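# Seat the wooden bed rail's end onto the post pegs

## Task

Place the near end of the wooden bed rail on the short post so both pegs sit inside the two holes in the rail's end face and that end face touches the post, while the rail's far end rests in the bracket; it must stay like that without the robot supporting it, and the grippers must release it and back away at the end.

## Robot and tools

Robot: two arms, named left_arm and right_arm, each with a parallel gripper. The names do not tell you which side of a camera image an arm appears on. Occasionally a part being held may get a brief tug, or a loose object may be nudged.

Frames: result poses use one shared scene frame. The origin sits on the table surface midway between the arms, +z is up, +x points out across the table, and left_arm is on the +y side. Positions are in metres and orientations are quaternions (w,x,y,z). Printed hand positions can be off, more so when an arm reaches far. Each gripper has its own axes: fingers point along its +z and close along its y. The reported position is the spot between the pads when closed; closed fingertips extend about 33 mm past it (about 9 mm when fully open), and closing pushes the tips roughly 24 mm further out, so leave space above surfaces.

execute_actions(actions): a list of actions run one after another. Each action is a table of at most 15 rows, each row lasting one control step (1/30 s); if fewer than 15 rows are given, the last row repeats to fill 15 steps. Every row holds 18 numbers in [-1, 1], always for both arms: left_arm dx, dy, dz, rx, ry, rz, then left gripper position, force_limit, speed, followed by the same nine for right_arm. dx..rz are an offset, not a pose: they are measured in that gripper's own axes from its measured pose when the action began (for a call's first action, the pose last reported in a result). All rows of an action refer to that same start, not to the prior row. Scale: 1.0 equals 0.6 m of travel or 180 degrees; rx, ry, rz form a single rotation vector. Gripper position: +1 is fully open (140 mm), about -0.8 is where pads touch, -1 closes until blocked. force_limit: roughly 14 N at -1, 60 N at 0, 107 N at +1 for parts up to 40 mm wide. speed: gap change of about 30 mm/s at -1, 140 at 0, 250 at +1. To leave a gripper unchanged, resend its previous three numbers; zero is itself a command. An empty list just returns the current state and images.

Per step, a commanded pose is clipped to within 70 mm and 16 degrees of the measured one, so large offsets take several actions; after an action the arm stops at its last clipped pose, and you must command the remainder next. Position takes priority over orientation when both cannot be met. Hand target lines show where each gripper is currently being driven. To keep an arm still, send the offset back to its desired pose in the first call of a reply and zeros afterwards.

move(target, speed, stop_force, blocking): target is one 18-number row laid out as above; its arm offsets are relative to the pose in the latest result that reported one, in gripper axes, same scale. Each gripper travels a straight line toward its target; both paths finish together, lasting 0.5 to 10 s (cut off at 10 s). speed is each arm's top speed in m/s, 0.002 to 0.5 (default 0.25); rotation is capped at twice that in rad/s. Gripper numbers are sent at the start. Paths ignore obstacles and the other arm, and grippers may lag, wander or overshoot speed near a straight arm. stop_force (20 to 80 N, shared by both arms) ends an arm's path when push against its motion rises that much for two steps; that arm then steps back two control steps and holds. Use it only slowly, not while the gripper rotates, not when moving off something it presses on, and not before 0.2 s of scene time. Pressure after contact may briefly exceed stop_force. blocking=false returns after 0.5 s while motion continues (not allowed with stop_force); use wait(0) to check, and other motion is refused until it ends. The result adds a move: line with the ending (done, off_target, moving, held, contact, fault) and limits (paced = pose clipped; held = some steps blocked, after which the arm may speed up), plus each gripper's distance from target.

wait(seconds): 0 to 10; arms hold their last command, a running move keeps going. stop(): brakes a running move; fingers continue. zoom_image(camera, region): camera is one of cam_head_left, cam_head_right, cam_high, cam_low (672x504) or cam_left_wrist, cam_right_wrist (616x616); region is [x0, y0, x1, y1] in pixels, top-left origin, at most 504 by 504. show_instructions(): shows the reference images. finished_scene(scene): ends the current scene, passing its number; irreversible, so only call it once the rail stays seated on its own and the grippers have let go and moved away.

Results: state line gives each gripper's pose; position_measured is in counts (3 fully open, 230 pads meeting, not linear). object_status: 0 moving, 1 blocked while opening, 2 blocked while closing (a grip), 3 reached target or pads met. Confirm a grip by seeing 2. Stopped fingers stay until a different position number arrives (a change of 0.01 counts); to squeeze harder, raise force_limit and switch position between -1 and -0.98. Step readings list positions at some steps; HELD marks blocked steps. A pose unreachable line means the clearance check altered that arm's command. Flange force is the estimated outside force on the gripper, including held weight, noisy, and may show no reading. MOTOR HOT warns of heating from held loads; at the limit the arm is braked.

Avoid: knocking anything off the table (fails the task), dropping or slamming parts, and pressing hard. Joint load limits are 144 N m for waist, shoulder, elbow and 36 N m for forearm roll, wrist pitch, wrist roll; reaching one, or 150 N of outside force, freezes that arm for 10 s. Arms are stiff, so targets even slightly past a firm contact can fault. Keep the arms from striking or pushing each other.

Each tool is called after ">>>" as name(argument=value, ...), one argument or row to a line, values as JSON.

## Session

>>> execute_actions(
  actions=[],
)

Scene clock: 0.00 s.
left_arm: end_effector_position=(-0.0557, -0.0865, +0.3469) position_measured=3 object_status=3 end_effector_quat_wxyz=(+0.045, +0.917, +0.388, +0.079) | right_arm: end_effector_position=(+0.2585, -0.1175, +0.3187) position_measured=3 object_status=3 end_effector_quat_wxyz=(+0.012, +0.656, +0.732, +0.186)
Joint positions: left_arm=[-1.377  0.264  0.595 -0.188 -1.864 -2.467] | right_arm=[ 1.753 -0.502 -0.333  0.266 -1.476  1.687]
Joint velocities: left_arm=[ 0.001  0.001  0.    -0.003  0.001 -0.   ] | right_arm=[ 0.     0.     0.001  0.     0.    -0.   ]
Flange force (N, the push that the arm receives, along the gripper's own x y z axes): no reading
Hand target (left_arm): -0.056, -0.087, +0.347; +0.045, +0.917, +0.388, +0.079
Hand target (right_arm): +0.259, -0.117, +0.319; +0.012, +0.656, +0.732, +0.186

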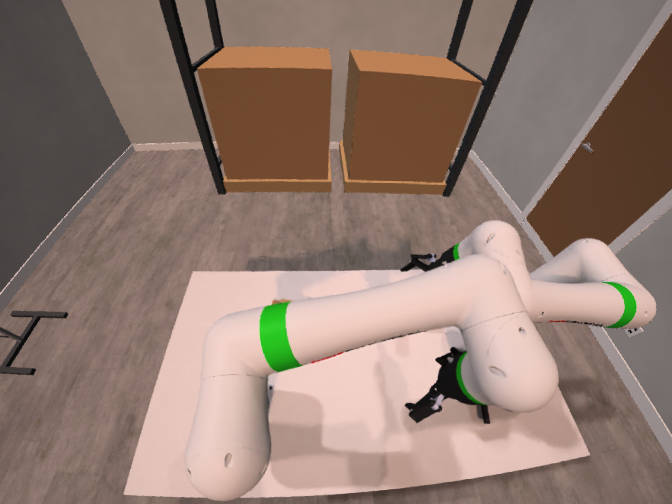

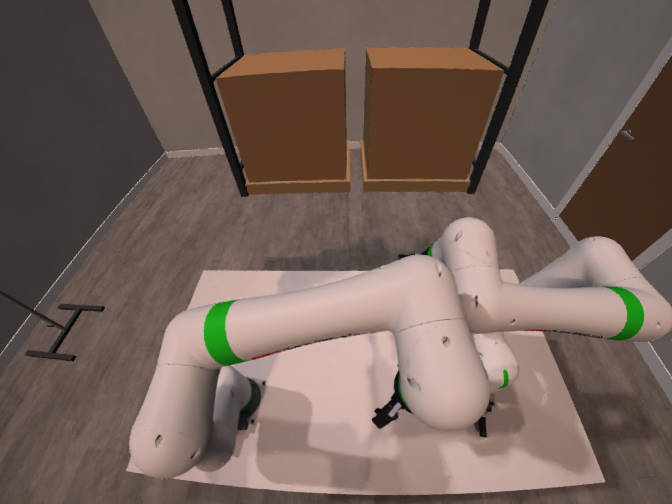

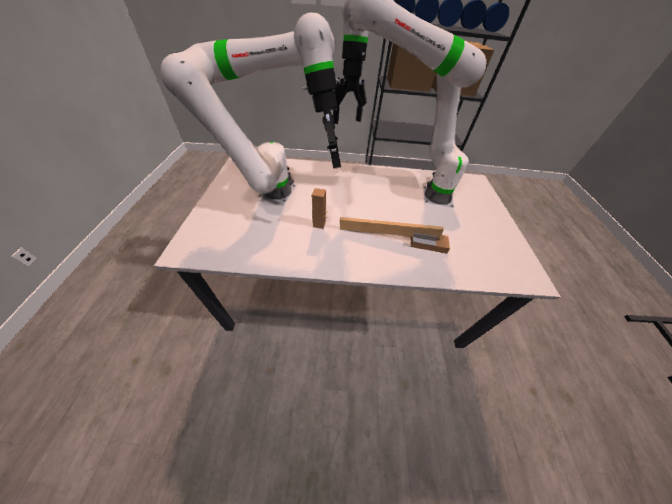

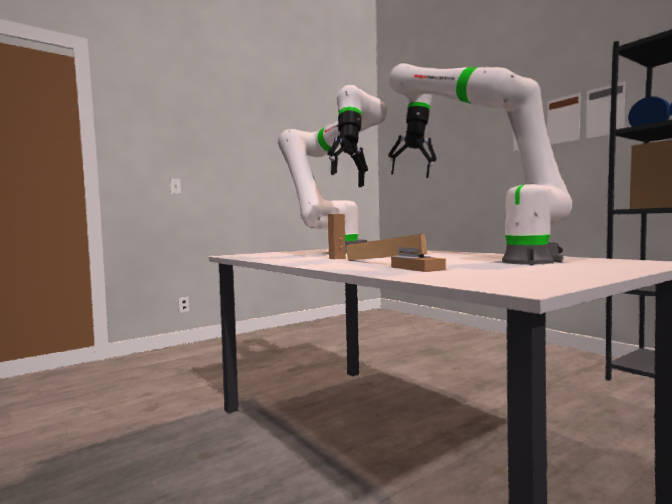

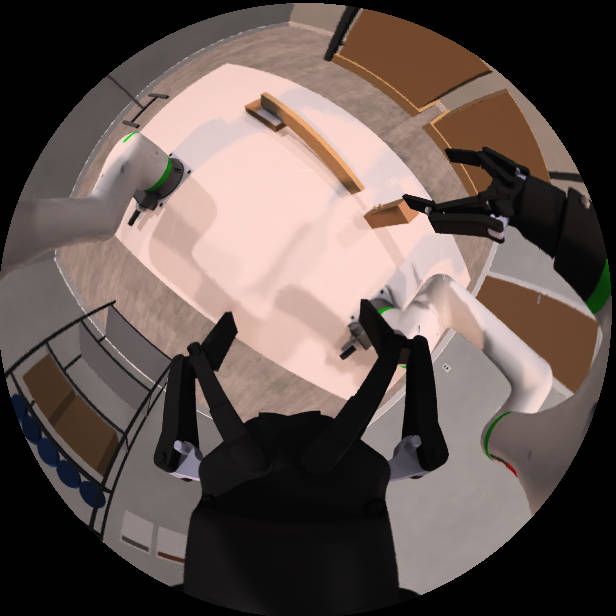

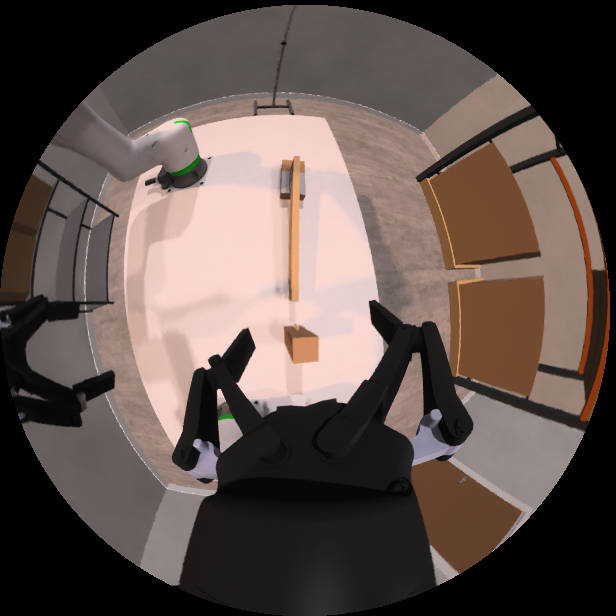

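>>> zoom_image(
  camera="cam_high",
  region=[290, 170, 470, 270],
)

>>> zoom_image(
  camera="cam_low",
  region=[310, 200, 460, 285],
)

>>> zoom_image(
  camera="cam_right_wrist",
  region=[230, 140, 370, 380],
)

>>> zoom_image(
  camera="cam_left_wrist",
  region=[230, 80, 430, 240],
)

Region (290, 170, 470, 270) of cam_high's 672x504 image, scaled by 2.800, with more detail than that image has.

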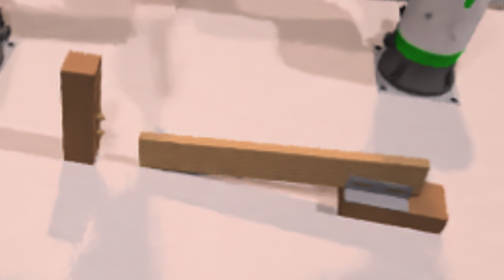

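Region (310, 200, 460, 285) of cam_low's 672x504 image, scaled by 3.360, with more detail than that image has; it fills the top 286 rows of this view, and the rest is white.

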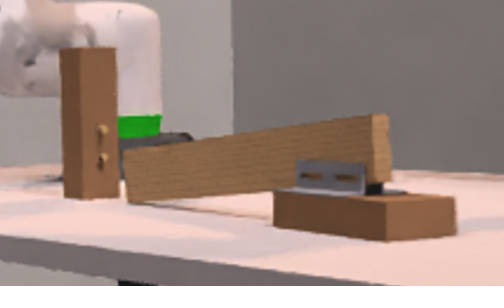

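Region (230, 140, 370, 380) of cam_right_wrist's 616x616 image, scaled by 2.100, with more detail than that image has; it fills the left 294 columns of this view, and the rest is white.

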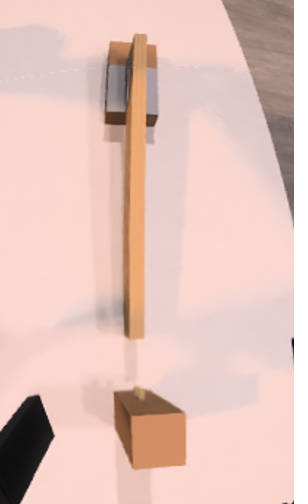

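Region (230, 80, 430, 240) of cam_left_wrist's 616x616 image, scaled by 2.520, with more detail than that image has; it fills the top 403 rows of this view, and the rest is white.

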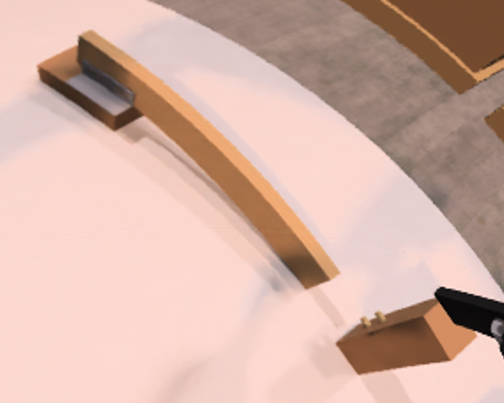

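>>> zoom_image(
  camera="cam_right_wrist",
  region=[0, 260, 180, 440],
)

>>> zoom_image(
  camera="cam_left_wrist",
  region=[350, 120, 530, 260],
)

>>> zoom_image(
  camera="cam_right_wrist",
  region=[100, 90, 400, 390],
)

Region (0, 260, 180, 440) of cam_right_wrist's 616x616 image, scaled by 2.800, with more detail than that image has.

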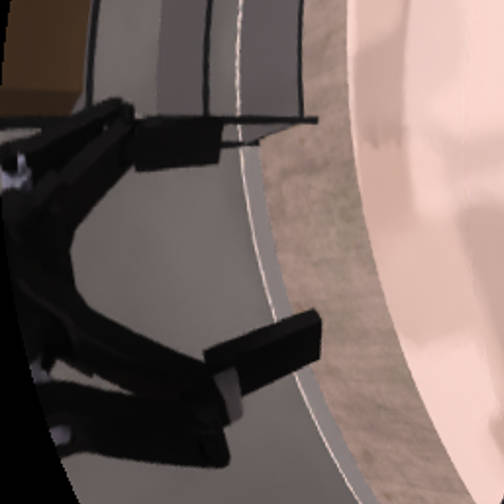

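Region (350, 120, 530, 260) of cam_left_wrist's 616x616 image, scaled by 2.800, with more detail than that image has.

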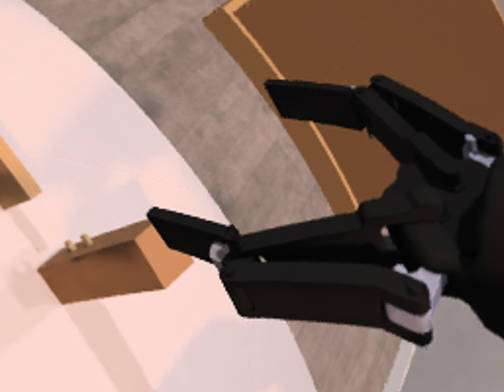

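Region (100, 90, 400, 390) of cam_right_wrist's 616x616 image, scaled by 1.680, with more detail than that image has.

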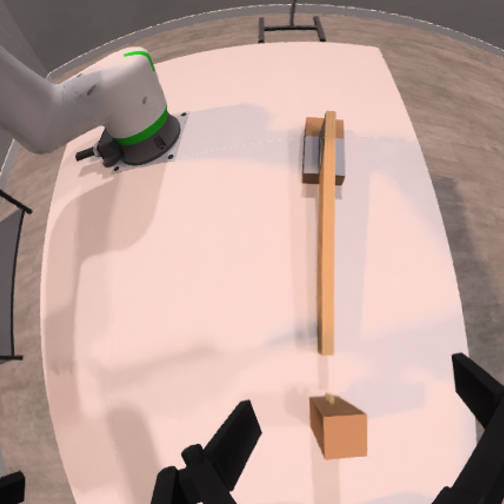

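>>> zoom_image(
  camera="cam_right_wrist",
  region=[265, 285, 345, 375],
)

>>> zoom_image(
  camera="cam_right_wrist",
  region=[260, 145, 330, 215],
)

Region (265, 285, 345, 375) of cam_right_wrist's 616x616 image, scaled by 5.600, with more detail than that image has.

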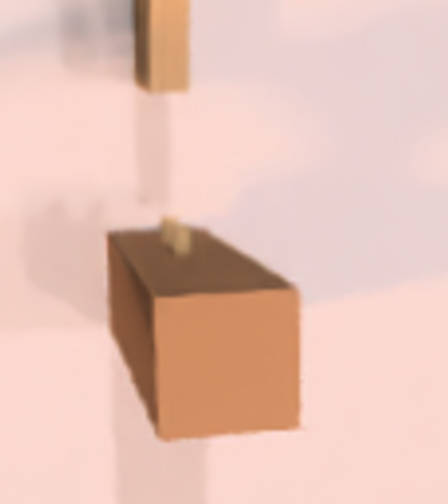

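Region (260, 145, 330, 215) of cam_right_wrist's 616x616 image, scaled by 7.200, with more detail than that image has.

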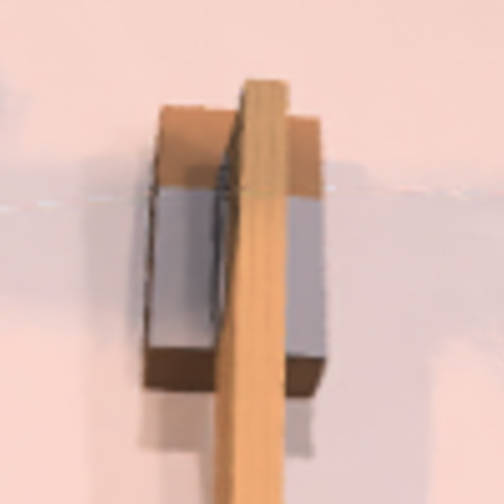

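>>> zoom_image(
  camera="cam_low",
  region=[320, 205, 380, 265],
)

>>> zoom_image(
  camera="cam_low",
  region=[380, 225, 450, 280],
)

>>> zoom_image(
  camera="cam_high",
  region=[300, 180, 370, 240],
)

Region (320, 205, 380, 265) of cam_low's 672x504 image, scaled by 8.400, with more detail than that image has.

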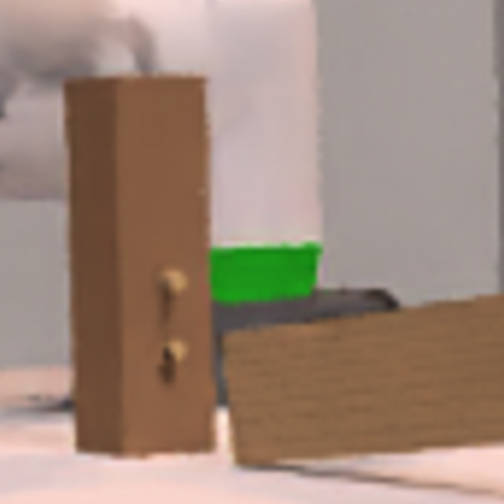

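Region (380, 225, 450, 280) of cam_low's 672x504 image, scaled by 7.200, with more detail than that image has; it fills the top 396 rows of this view, and the rest is white.

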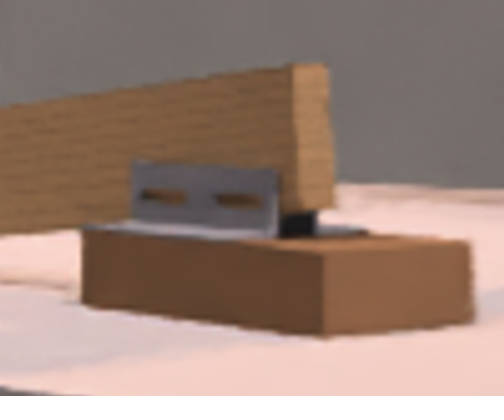

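Region (300, 180, 370, 240) of cam_high's 672x504 image, scaled by 7.200, with more detail than that image has; it fills the top 432 rows of this view, and the rest is white.

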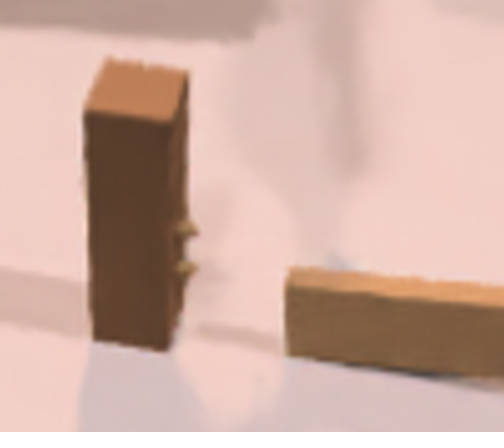

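>>> execute_actions(
  actions=[
    [[0,0,0,0,0,-0.42,0.1,0.2,0, 0,0,0,0.092,-0.090,0.181,1,0,0]],
    [[0,0,0,0,0,-0.42,0.1,0.2,0, 0,0,0,0.103,-0.101,0.204,1,0,0]],
    [[0,0,0,0,0,-0.36,0.1,0.2,0, 0,0,0,0.092,-0.090,0.181,1,0,0]],
  ],
)

Scene clock: 27.13 s.
left_arm: end_effector_position=(-0.0555, -0.0864, +0.3468) position_measured=117 object_status=3 end_effector_quat_wxyz=(+0.069, +0.189, +0.980, +0.004) | right_arm: end_effector_position=(+0.2607, -0.1153, +0.3208) position_measured=3 object_status=3 end_effector_quat_wxyz=(-0.112, +0.928, +0.000, -0.354)
Joint positions: left_arm=[-1.345  0.262  0.584 -0.14  -1.859 -0.523] | right_arm=[ 0.857  0.163  0.337 -0.725 -2.097  0.631]
Joint velocities: left_arm=[ 0.009 -0.006 -0.01   0.014  0.008  1.384] | right_arm=[-0.219  0.008 -0.187 -0.266  0.    -0.344]
Flange force (N, the push that the arm receives, along the gripper's own x y z axes): left_arm=[-1.7 1.0 -0.2] | right_arm=[14.5 5.7 -9.5]
Flange force at the end of the 1st action (N, along the gripper's axes at the end of the call): left_arm=[-0.2 4.2 2.4] | right_arm=[8.3 -17.4 -17.0]
Flange force at the end of the 2nd action (N, along the gripper's axes at the end of the call): left_arm=[-4.2 1.1 -3.1] | right_arm=[10.0 -8.4 -13.8]
Hand target (left_arm): -0.055, -0.086, +0.347; +0.068, +0.087, +0.994, -0.003
Hand target (right_arm): +0.260, -0.116, +0.320; -0.112, +0.927, -0.008, -0.359
Off the commanded pose (left_arm): 0.000 m, 24 deg; orientation clipped at the last step of the last action.
Off the commanded pose (right_arm): 0.001 m, 1 deg.
Step readings (end_effector_position; steps 1 to 15: 1st action; 16 to 30: 2nd action; 31 to 45: 3rd action):
0: left_arm (-0.0557, -0.0865, +0.3469) | right_arm (+0.2585, -0.1175, +0.3187)
1: left_arm (-0.0557, -0.0865, +0.3469) | right_arm (+0.2585, -0.1174, +0.3187)
2: left_arm (-0.0557, -0.0865, +0.3469) | right_arm (+0.2585, -0.1173, +0.3188)
4: left_arm (-0.0557, -0.0866, +0.3469) | right_arm (+0.2585, -0.1173, +0.3188)
8: left_arm (-0.0556, -0.0866, +0.3469) | right_arm (+0.2584, -0.1161, +0.3185)
15: left_arm (-0.0556, -0.0864, +0.3468) | right_arm (+0.2590, -0.1159, +0.3189)
16: left_arm (-0.0556, -0.0865, +0.3469) | right_arm (+0.2590, -0.1162, +0.3189)
17: left_arm (-0.0556, -0.0865, +0.3469) | right_arm (+0.2591, -0.1162, +0.3190)
19: left_arm (-0.0556, -0.0865, +0.3469) | right_arm (+0.2595, -0.1155, +0.3193)
23: left_arm (-0.0556, -0.0864, +0.3468) | right_arm (+0.2600, -0.1151, +0.3198)
30: left_arm (-0.0556, -0.0864, +0.3468) | right_arm (+0.2602, -0.1156, +0.3199)
31: left_arm (-0.0556, -0.0864, +0.3468) | right_arm (+0.2598, -0.1158, +0.3196)
32: left_arm (-0.0556, -0.0864, +0.3468) | right_arm (+0.2594, -0.1158, +0.3194)
34: left_arm (-0.0556, -0.0864, +0.3468) | right_arm (+0.2598, -0.1155, +0.3200)
38: left_arm (-0.0555, -0.0863, +0.3468) | right_arm (+0.2615, -0.1152, +0.3216)
45: end_effector_position above

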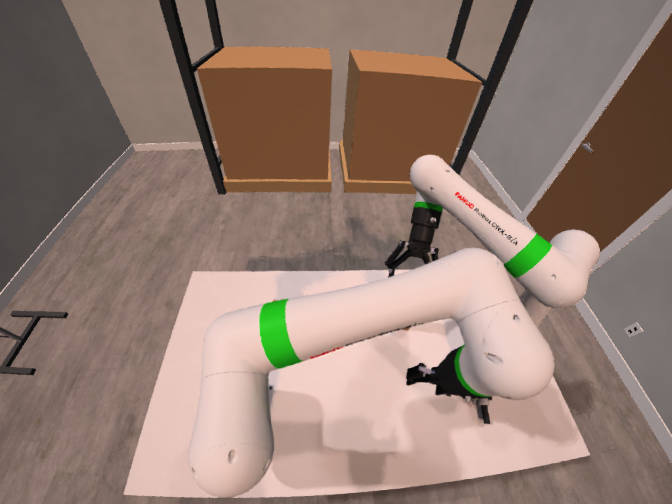

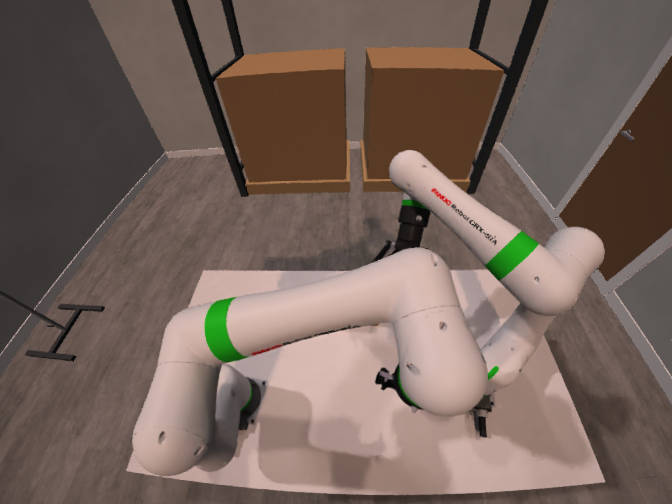

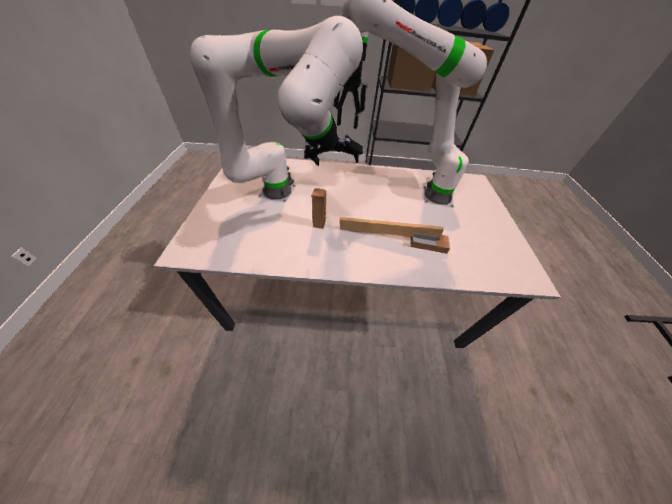

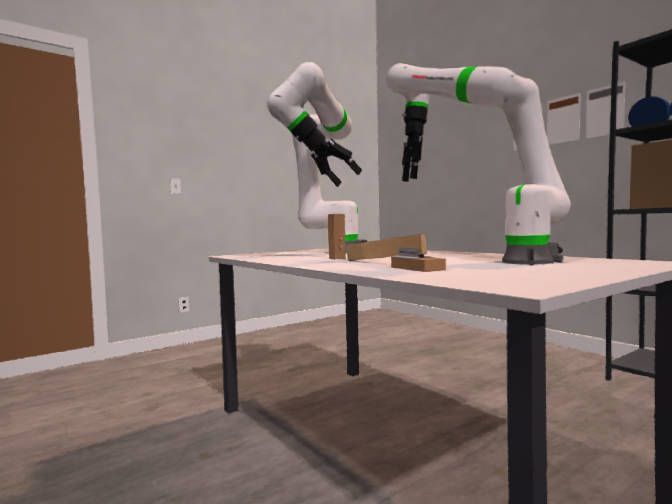

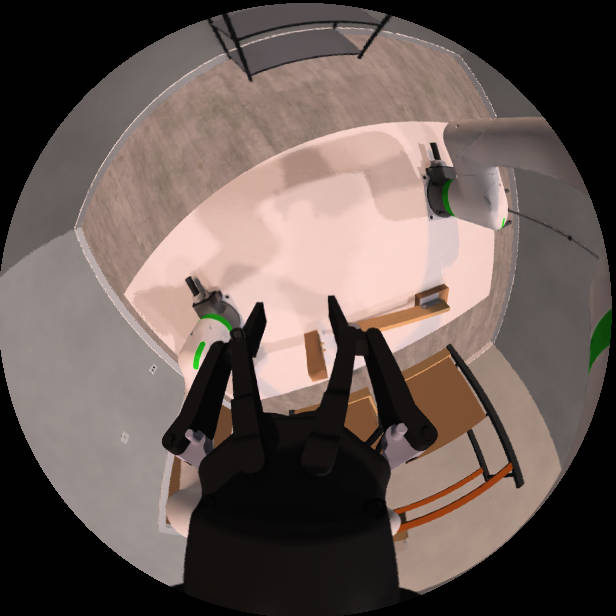

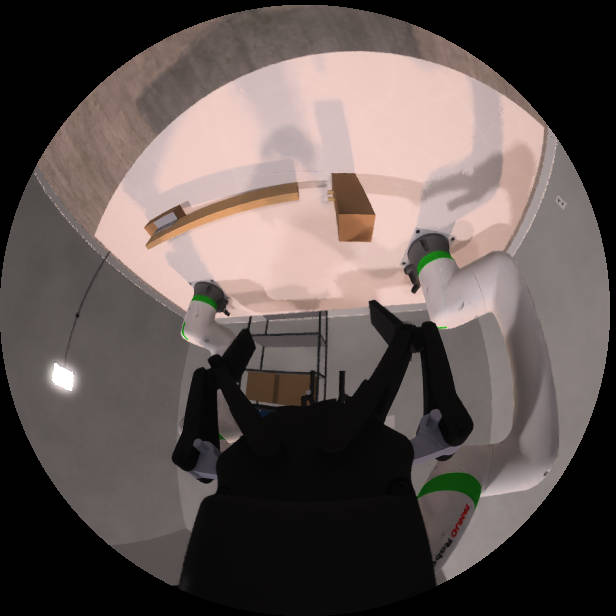

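>>> execute_actions(
  actions=[],
)

Scene clock: 27.30 s.
left_arm: end_effector_position=(-0.0555, -0.0864, +0.3469) position_measured=117 object_status=3 end_effector_quat_wxyz=(+0.068, +0.098, +0.993, -0.003) | right_arm: end_effector_position=(+0.2598, -0.1156, +0.3197) position_measured=3 object_status=3 end_effector_quat_wxyz=(-0.112, +0.927, -0.008, -0.359)
Joint positions: left_arm=[-1.344  0.261  0.582 -0.139 -1.858 -0.339] | right_arm=[ 0.85   0.162  0.33  -0.734 -2.095  0.62 ]
Joint velocities: left_arm=[ 0.    -0.004 -0.004  0.001  0.003  0.555] | right_arm=[-0.001 -0.002 -0.002 -0.     0.004 -0.002]
Flange force (N, the push that the arm receives, along the gripper's own x y z axes): left_arm=[0.1 3.2 1.8] | right_arm=[5.0 -4.5 -6.3]
Hand target (left_arm): -0.055, -0.086, +0.347; +0.068, +0.087, +0.994, -0.003
Hand target (right_arm): +0.260, -0.116, +0.320; -0.112, +0.927, -0.008, -0.359
Off the commanded pose (left_arm): 0.000 m, 14 deg; orientation clipped at the last step of the last action.
Off the commanded pose (right_arm): 0.000 m, 0 deg.

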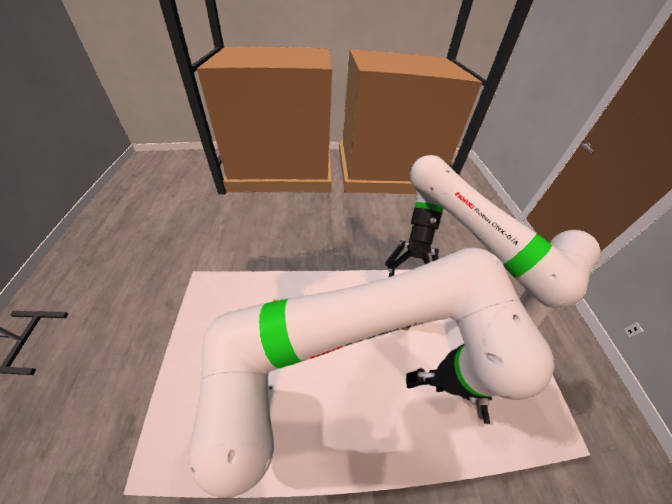

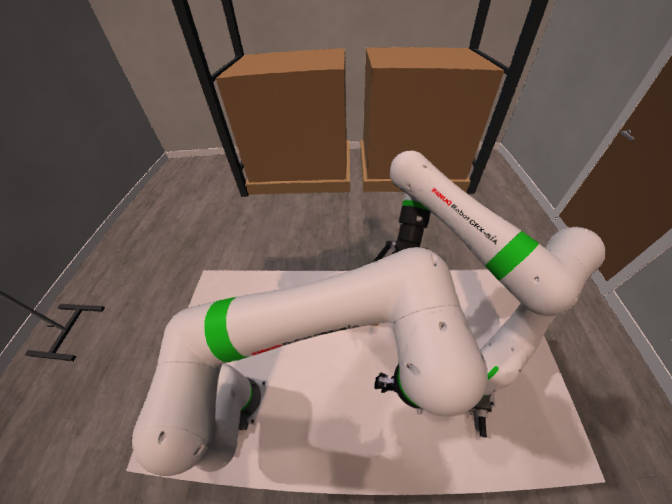

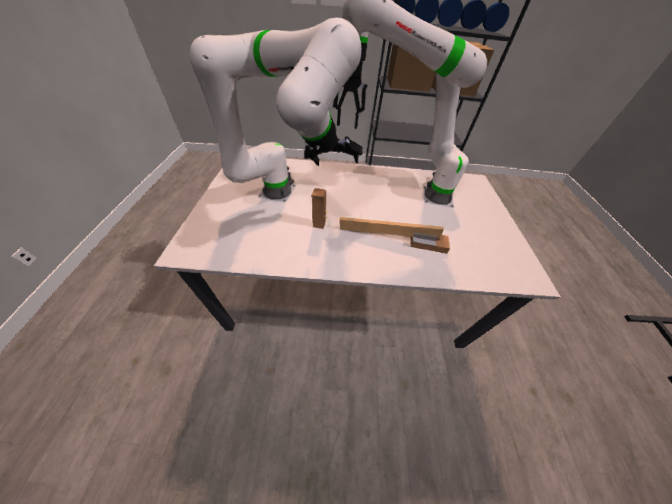

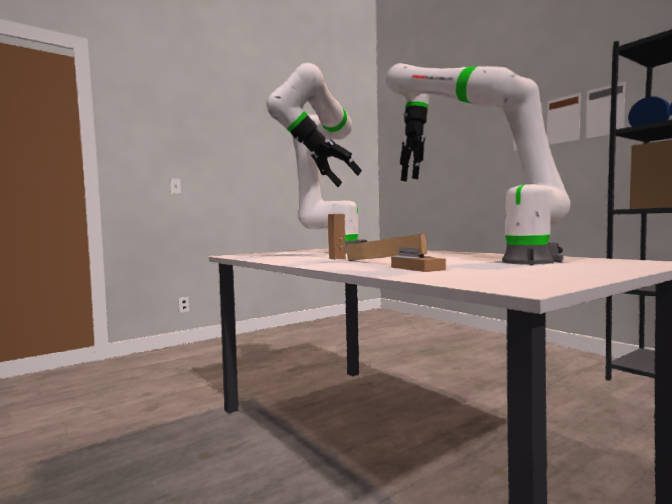

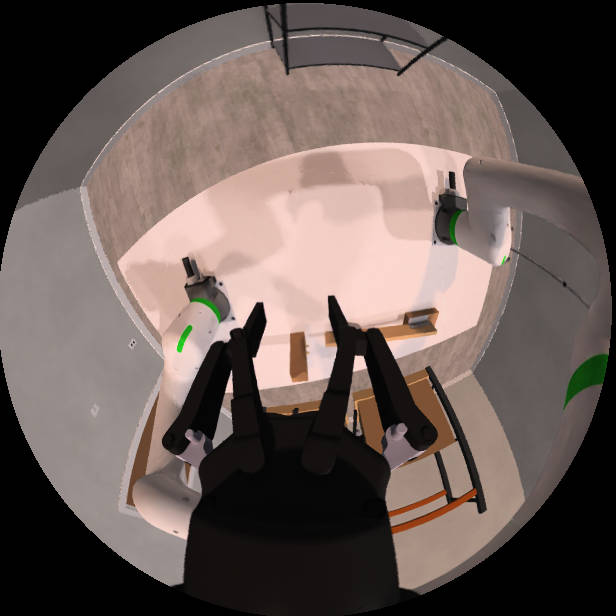

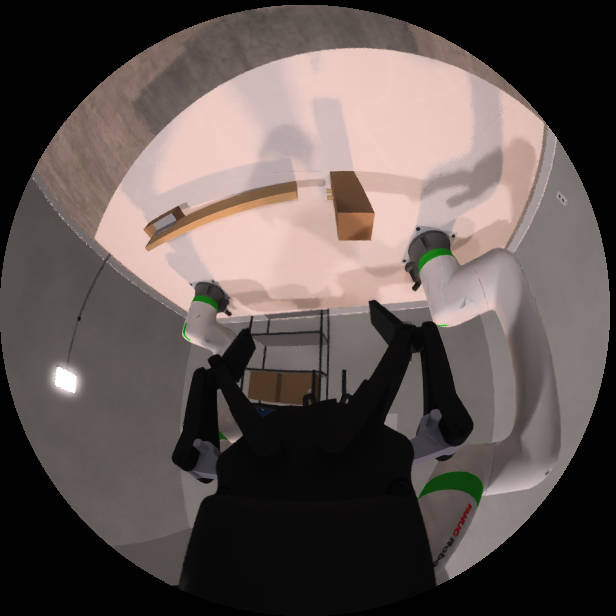

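>>> zoom_image(
  camera="cam_left_wrist",
  region=[270, 310, 360, 400],
)

>>> zoom_image(
  camera="cam_right_wrist",
  region=[270, 155, 390, 255],
)

Region (270, 310, 360, 400) of cam_left_wrist's 616x616 image, scaled by 5.600, with more detail than that image has.

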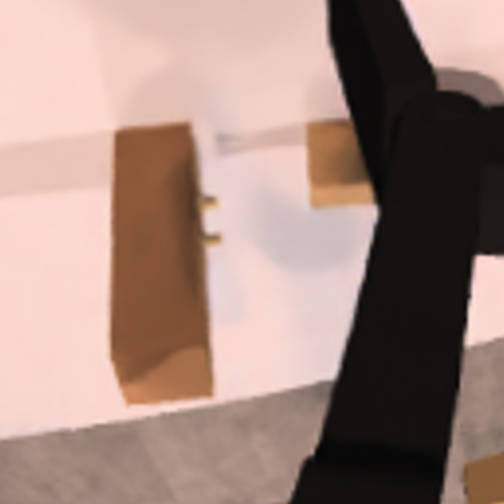

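Region (270, 155, 390, 255) of cam_right_wrist's 616x616 image, scaled by 4.200, with more detail than that image has.

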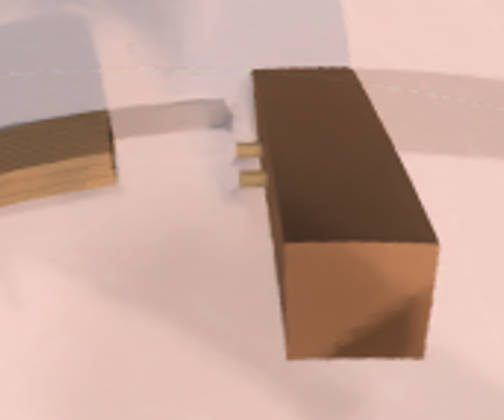

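>>> move(
  target=[-0.4982,0.2660,0.4352,-0.0336,0.0353,-0.5190,0.1,0.2,0, 0.4233,0.1775,0.0210,0.0541,-0.0700,0.1275,1,0,0],
  speed=0.5,
)

Scene clock: 30.93 s.
left_arm: end_effector_position=(+0.3013, +0.0063, +0.1308) position_measured=117 object_status=3 end_effector_quat_wxyz=(+0.001, +0.658, -0.753, +0.000) | right_arm: end_effector_position=(+0.4288, -0.2002, +0.1194) position_measured=3 object_status=3 end_effector_quat_wxyz=(-0.116, +0.849, -0.209, -0.471)
Joint positions: left_arm=[-0.568  0.287  0.073  0.001 -1.357  0.56 ] | right_arm=[ 0.462  0.689  0.431 -0.722 -2.043  0.719]
Joint velocities: left_arm=[ 0.001  0.     0.     0.001 -0.001 -0.001] | right_arm=[-0.001  0.     0.002 -0.001 -0.001  0.   ]
Flange force (N, the push that the arm receives, along the gripper's own x y z axes): left_arm=[-4.3 5.2 0.5] | right_arm=[5.9 -9.3 -10.1]
Hand target (left_arm): +0.301, +0.006, +0.131; -0.001, -0.658, +0.753, -0.000
Hand target (right_arm): +0.429, -0.200, +0.119; -0.116, +0.849, -0.209, -0.471
Off the commanded pose (left_arm): 0.001 m, 0 deg.
Off the commanded pose (right_arm): 0.001 m, 0 deg.
move: done

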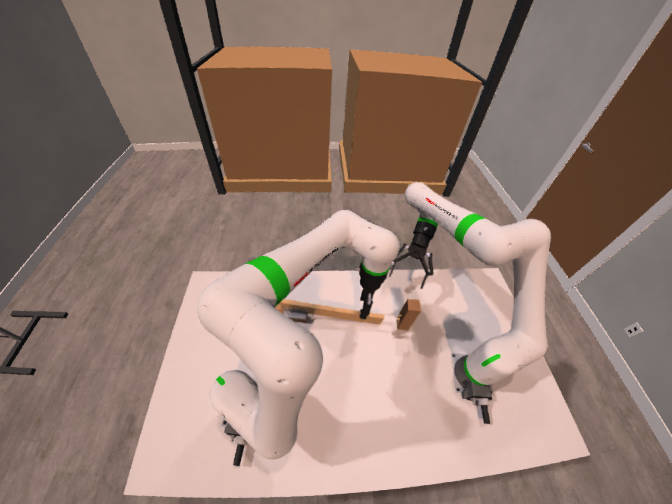

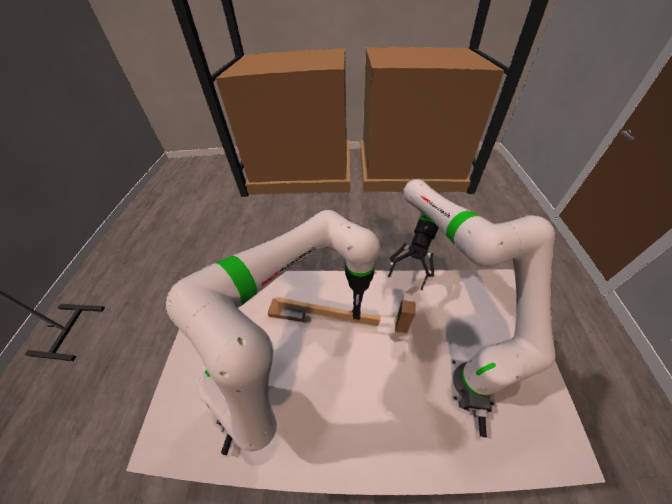

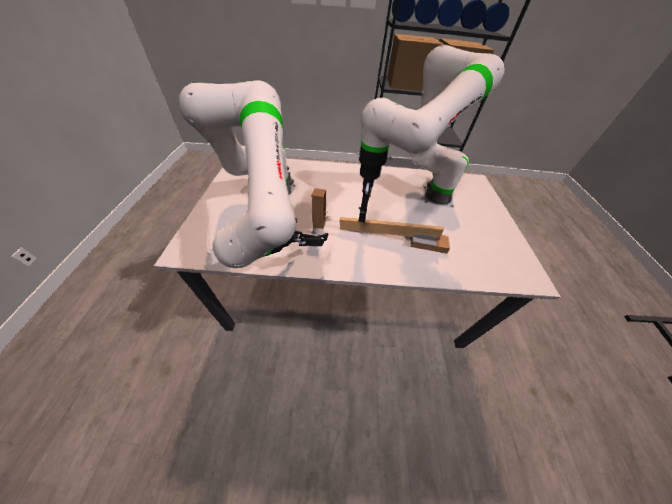

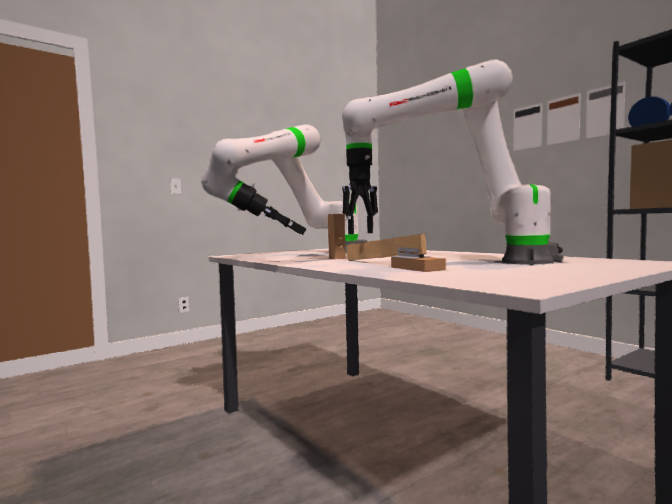

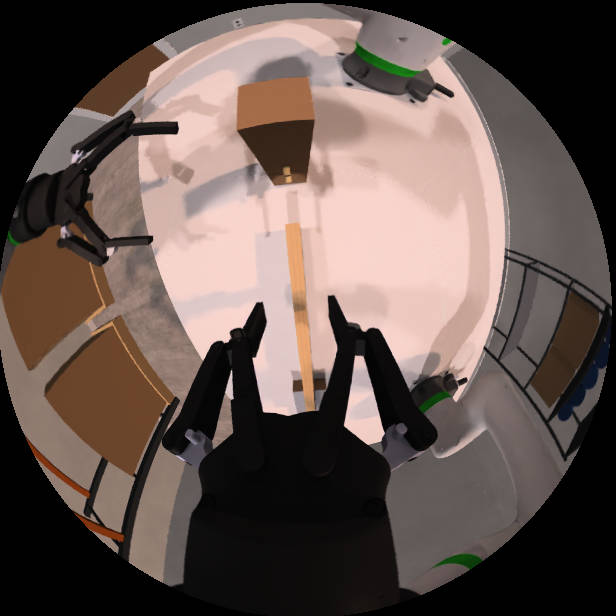

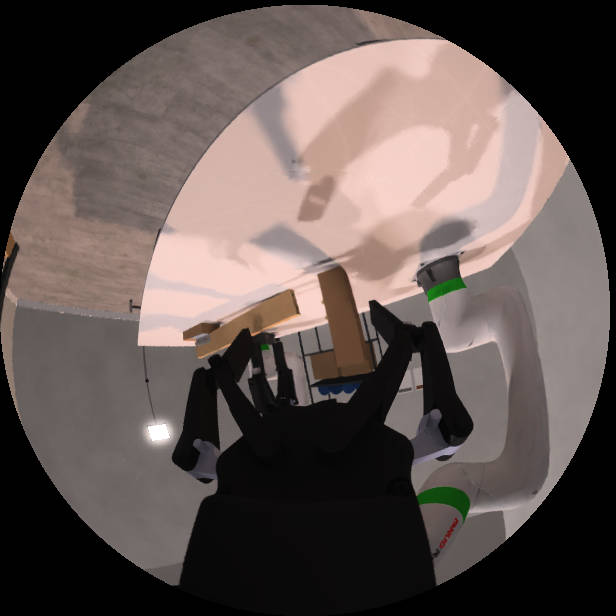

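>>> zoom_image(
  camera="cam_left_wrist",
  region=[220, 60, 380, 420],
)

>>> zoom_image(
  camera="cam_left_wrist",
  region=[240, 150, 350, 260],
)

>>> zoom_image(
  camera="cam_left_wrist",
  region=[240, 260, 360, 420],
)

Region (220, 60, 380, 420) of cam_left_wrist's 616x616 image, scaled by 1.400, with more detail than that image has.

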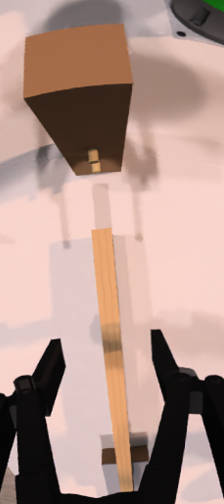

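Region (240, 150, 350, 260) of cam_left_wrist's 616x616 image, scaled by 4.582, with more detail than that image has.

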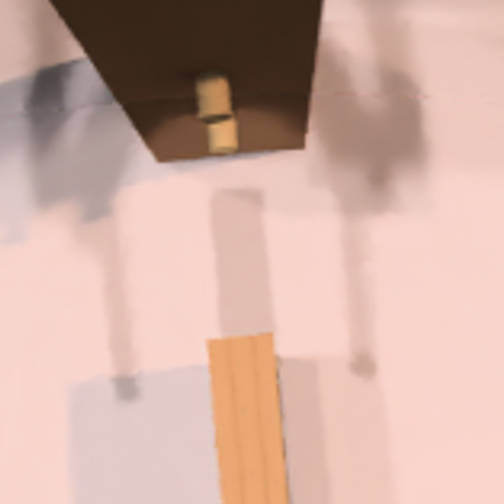

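Region (240, 260, 360, 420) of cam_left_wrist's 616x616 image, scaled by 3.150, with more detail than that image has; it fills the left 378 columns of this view, and the rest is white.

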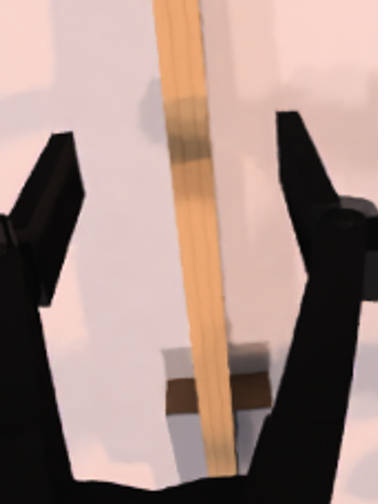

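>>> zoom_image(
  camera="cam_right_wrist",
  region=[170, 250, 390, 410],
)

>>> zoom_image(
  camera="cam_right_wrist",
  region=[270, 260, 370, 360],
)

Region (170, 250, 390, 410) of cam_right_wrist's 616x616 image, scaled by 2.291, with more detail than that image has; it fills the top 367 rows of this view, and the rest is white.

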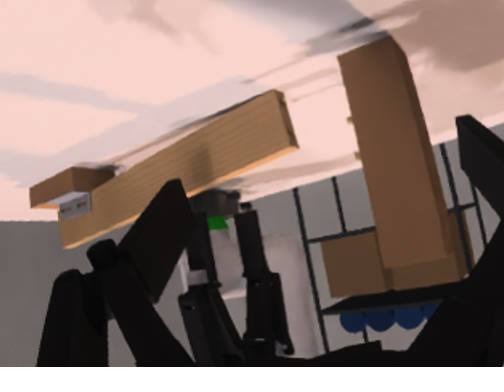

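Region (270, 260, 370, 360) of cam_right_wrist's 616x616 image, scaled by 5.040, with more detail than that image has.

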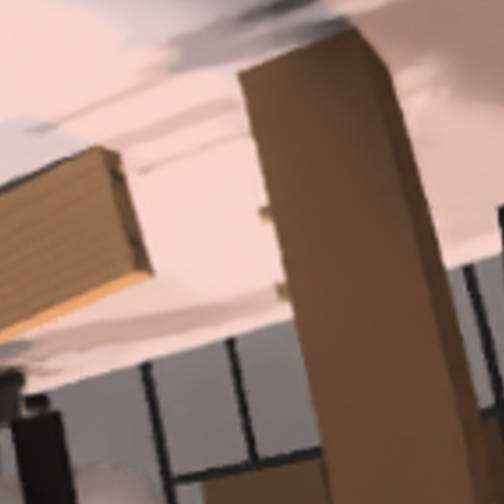

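>>> move(
  target=[-0.025,0,0.138,0,-0.0283,0,-0.3,0.2,0, 0.0359,-0.0780,0.1892,0,0,0,1,0,0],
  speed=0.2,
)

Scene clock: 34.67 s.
left_arm: end_effector_position=(+0.3034, +0.0212, +0.0481) position_measured=167 object_status=3 end_effector_quat_wxyz=(-0.033, +0.658, -0.752, -0.029) | right_arm: end_effector_position=(+0.3754, -0.1194, +0.0412) position_measured=3 object_status=3 end_effector_quat_wxyz=(-0.116, +0.849, -0.209, -0.471)
Joint positions: left_arm=[-0.594  0.376  0.011 -0.077 -1.255  0.613] | right_arm=[ 0.605  0.713  0.272 -0.761 -1.818  0.745]
Joint velocities: left_arm=[ 0.    -0.    -0.     0.001  0.001 -0.   ] | right_arm=[ 0.001  0.    -0.001  0.002  0.001  0.   ]
Flange force (N, the push that the arm receives, along the gripper's own x y z axes): left_arm=[-2.4 1.9 -1.4] | right_arm=[6.8 -7.8 -6.3]
Hand target (left_arm): +0.303, +0.021, +0.048; +0.033, -0.658, +0.752, +0.029
Hand target (right_arm): +0.375, -0.119, +0.041; -0.116, +0.849, -0.209, -0.471
Off the commanded pose (left_arm): 0.000 m, 0 deg.
Off the commanded pose (right_arm): 0.000 m, 0 deg.
move: done

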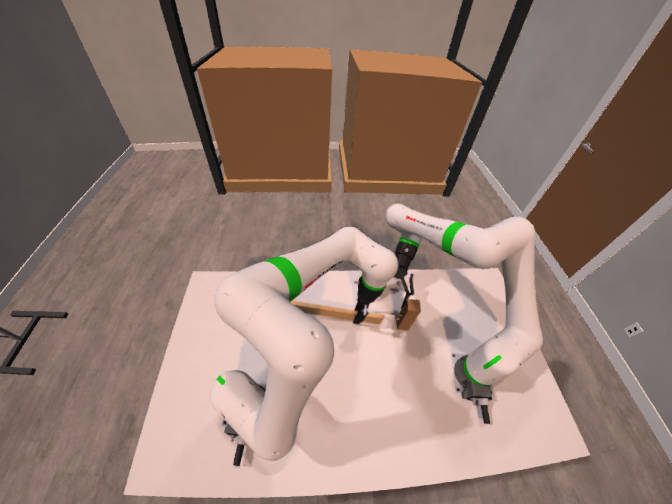

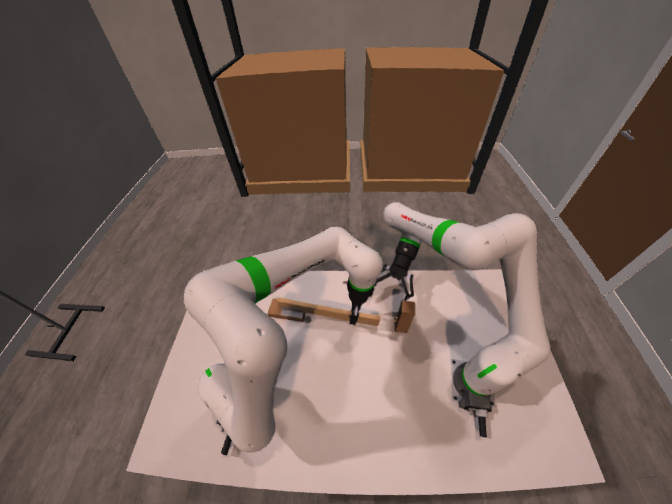

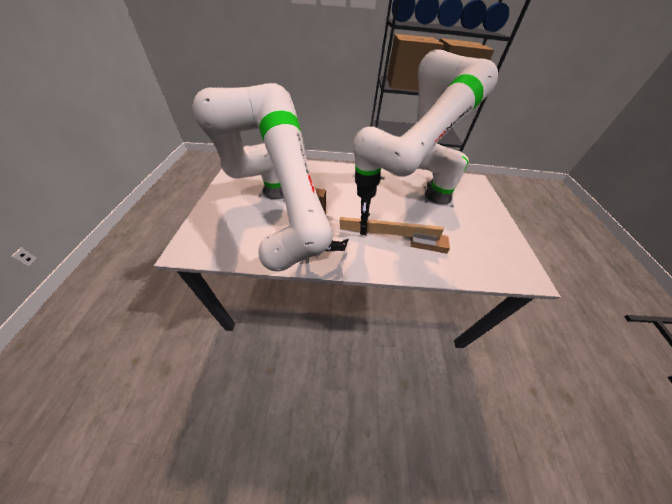

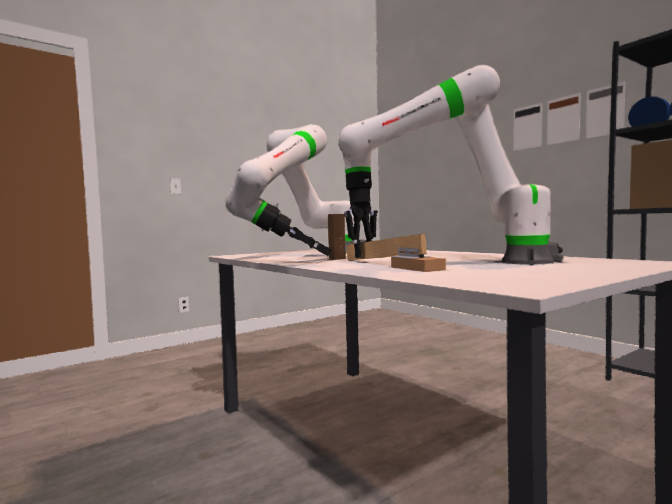

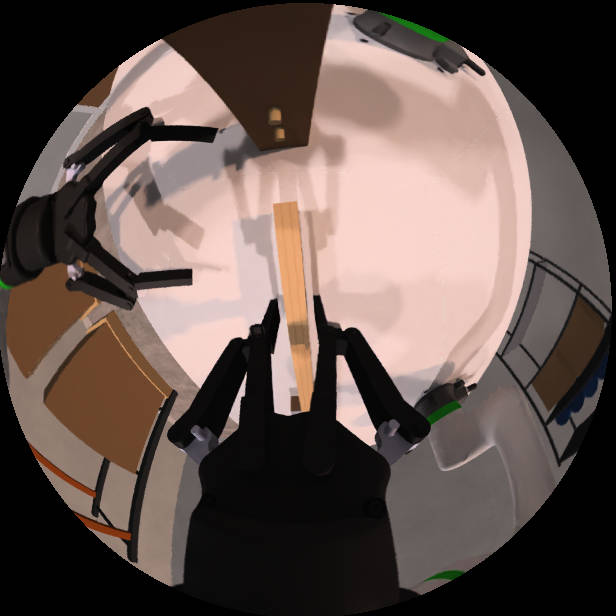

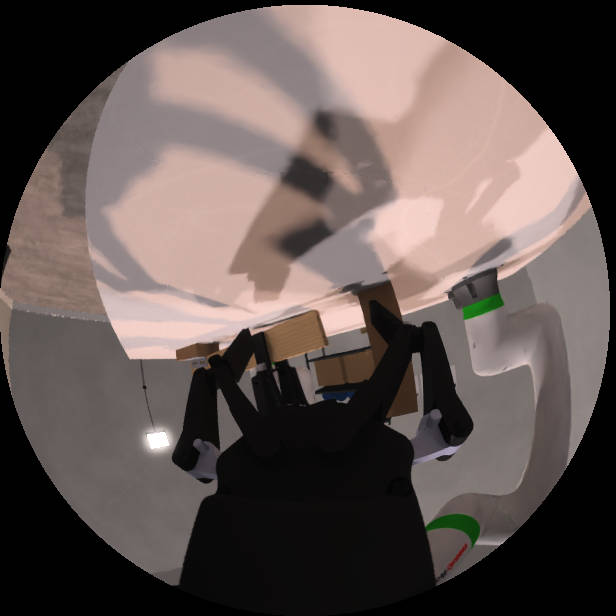

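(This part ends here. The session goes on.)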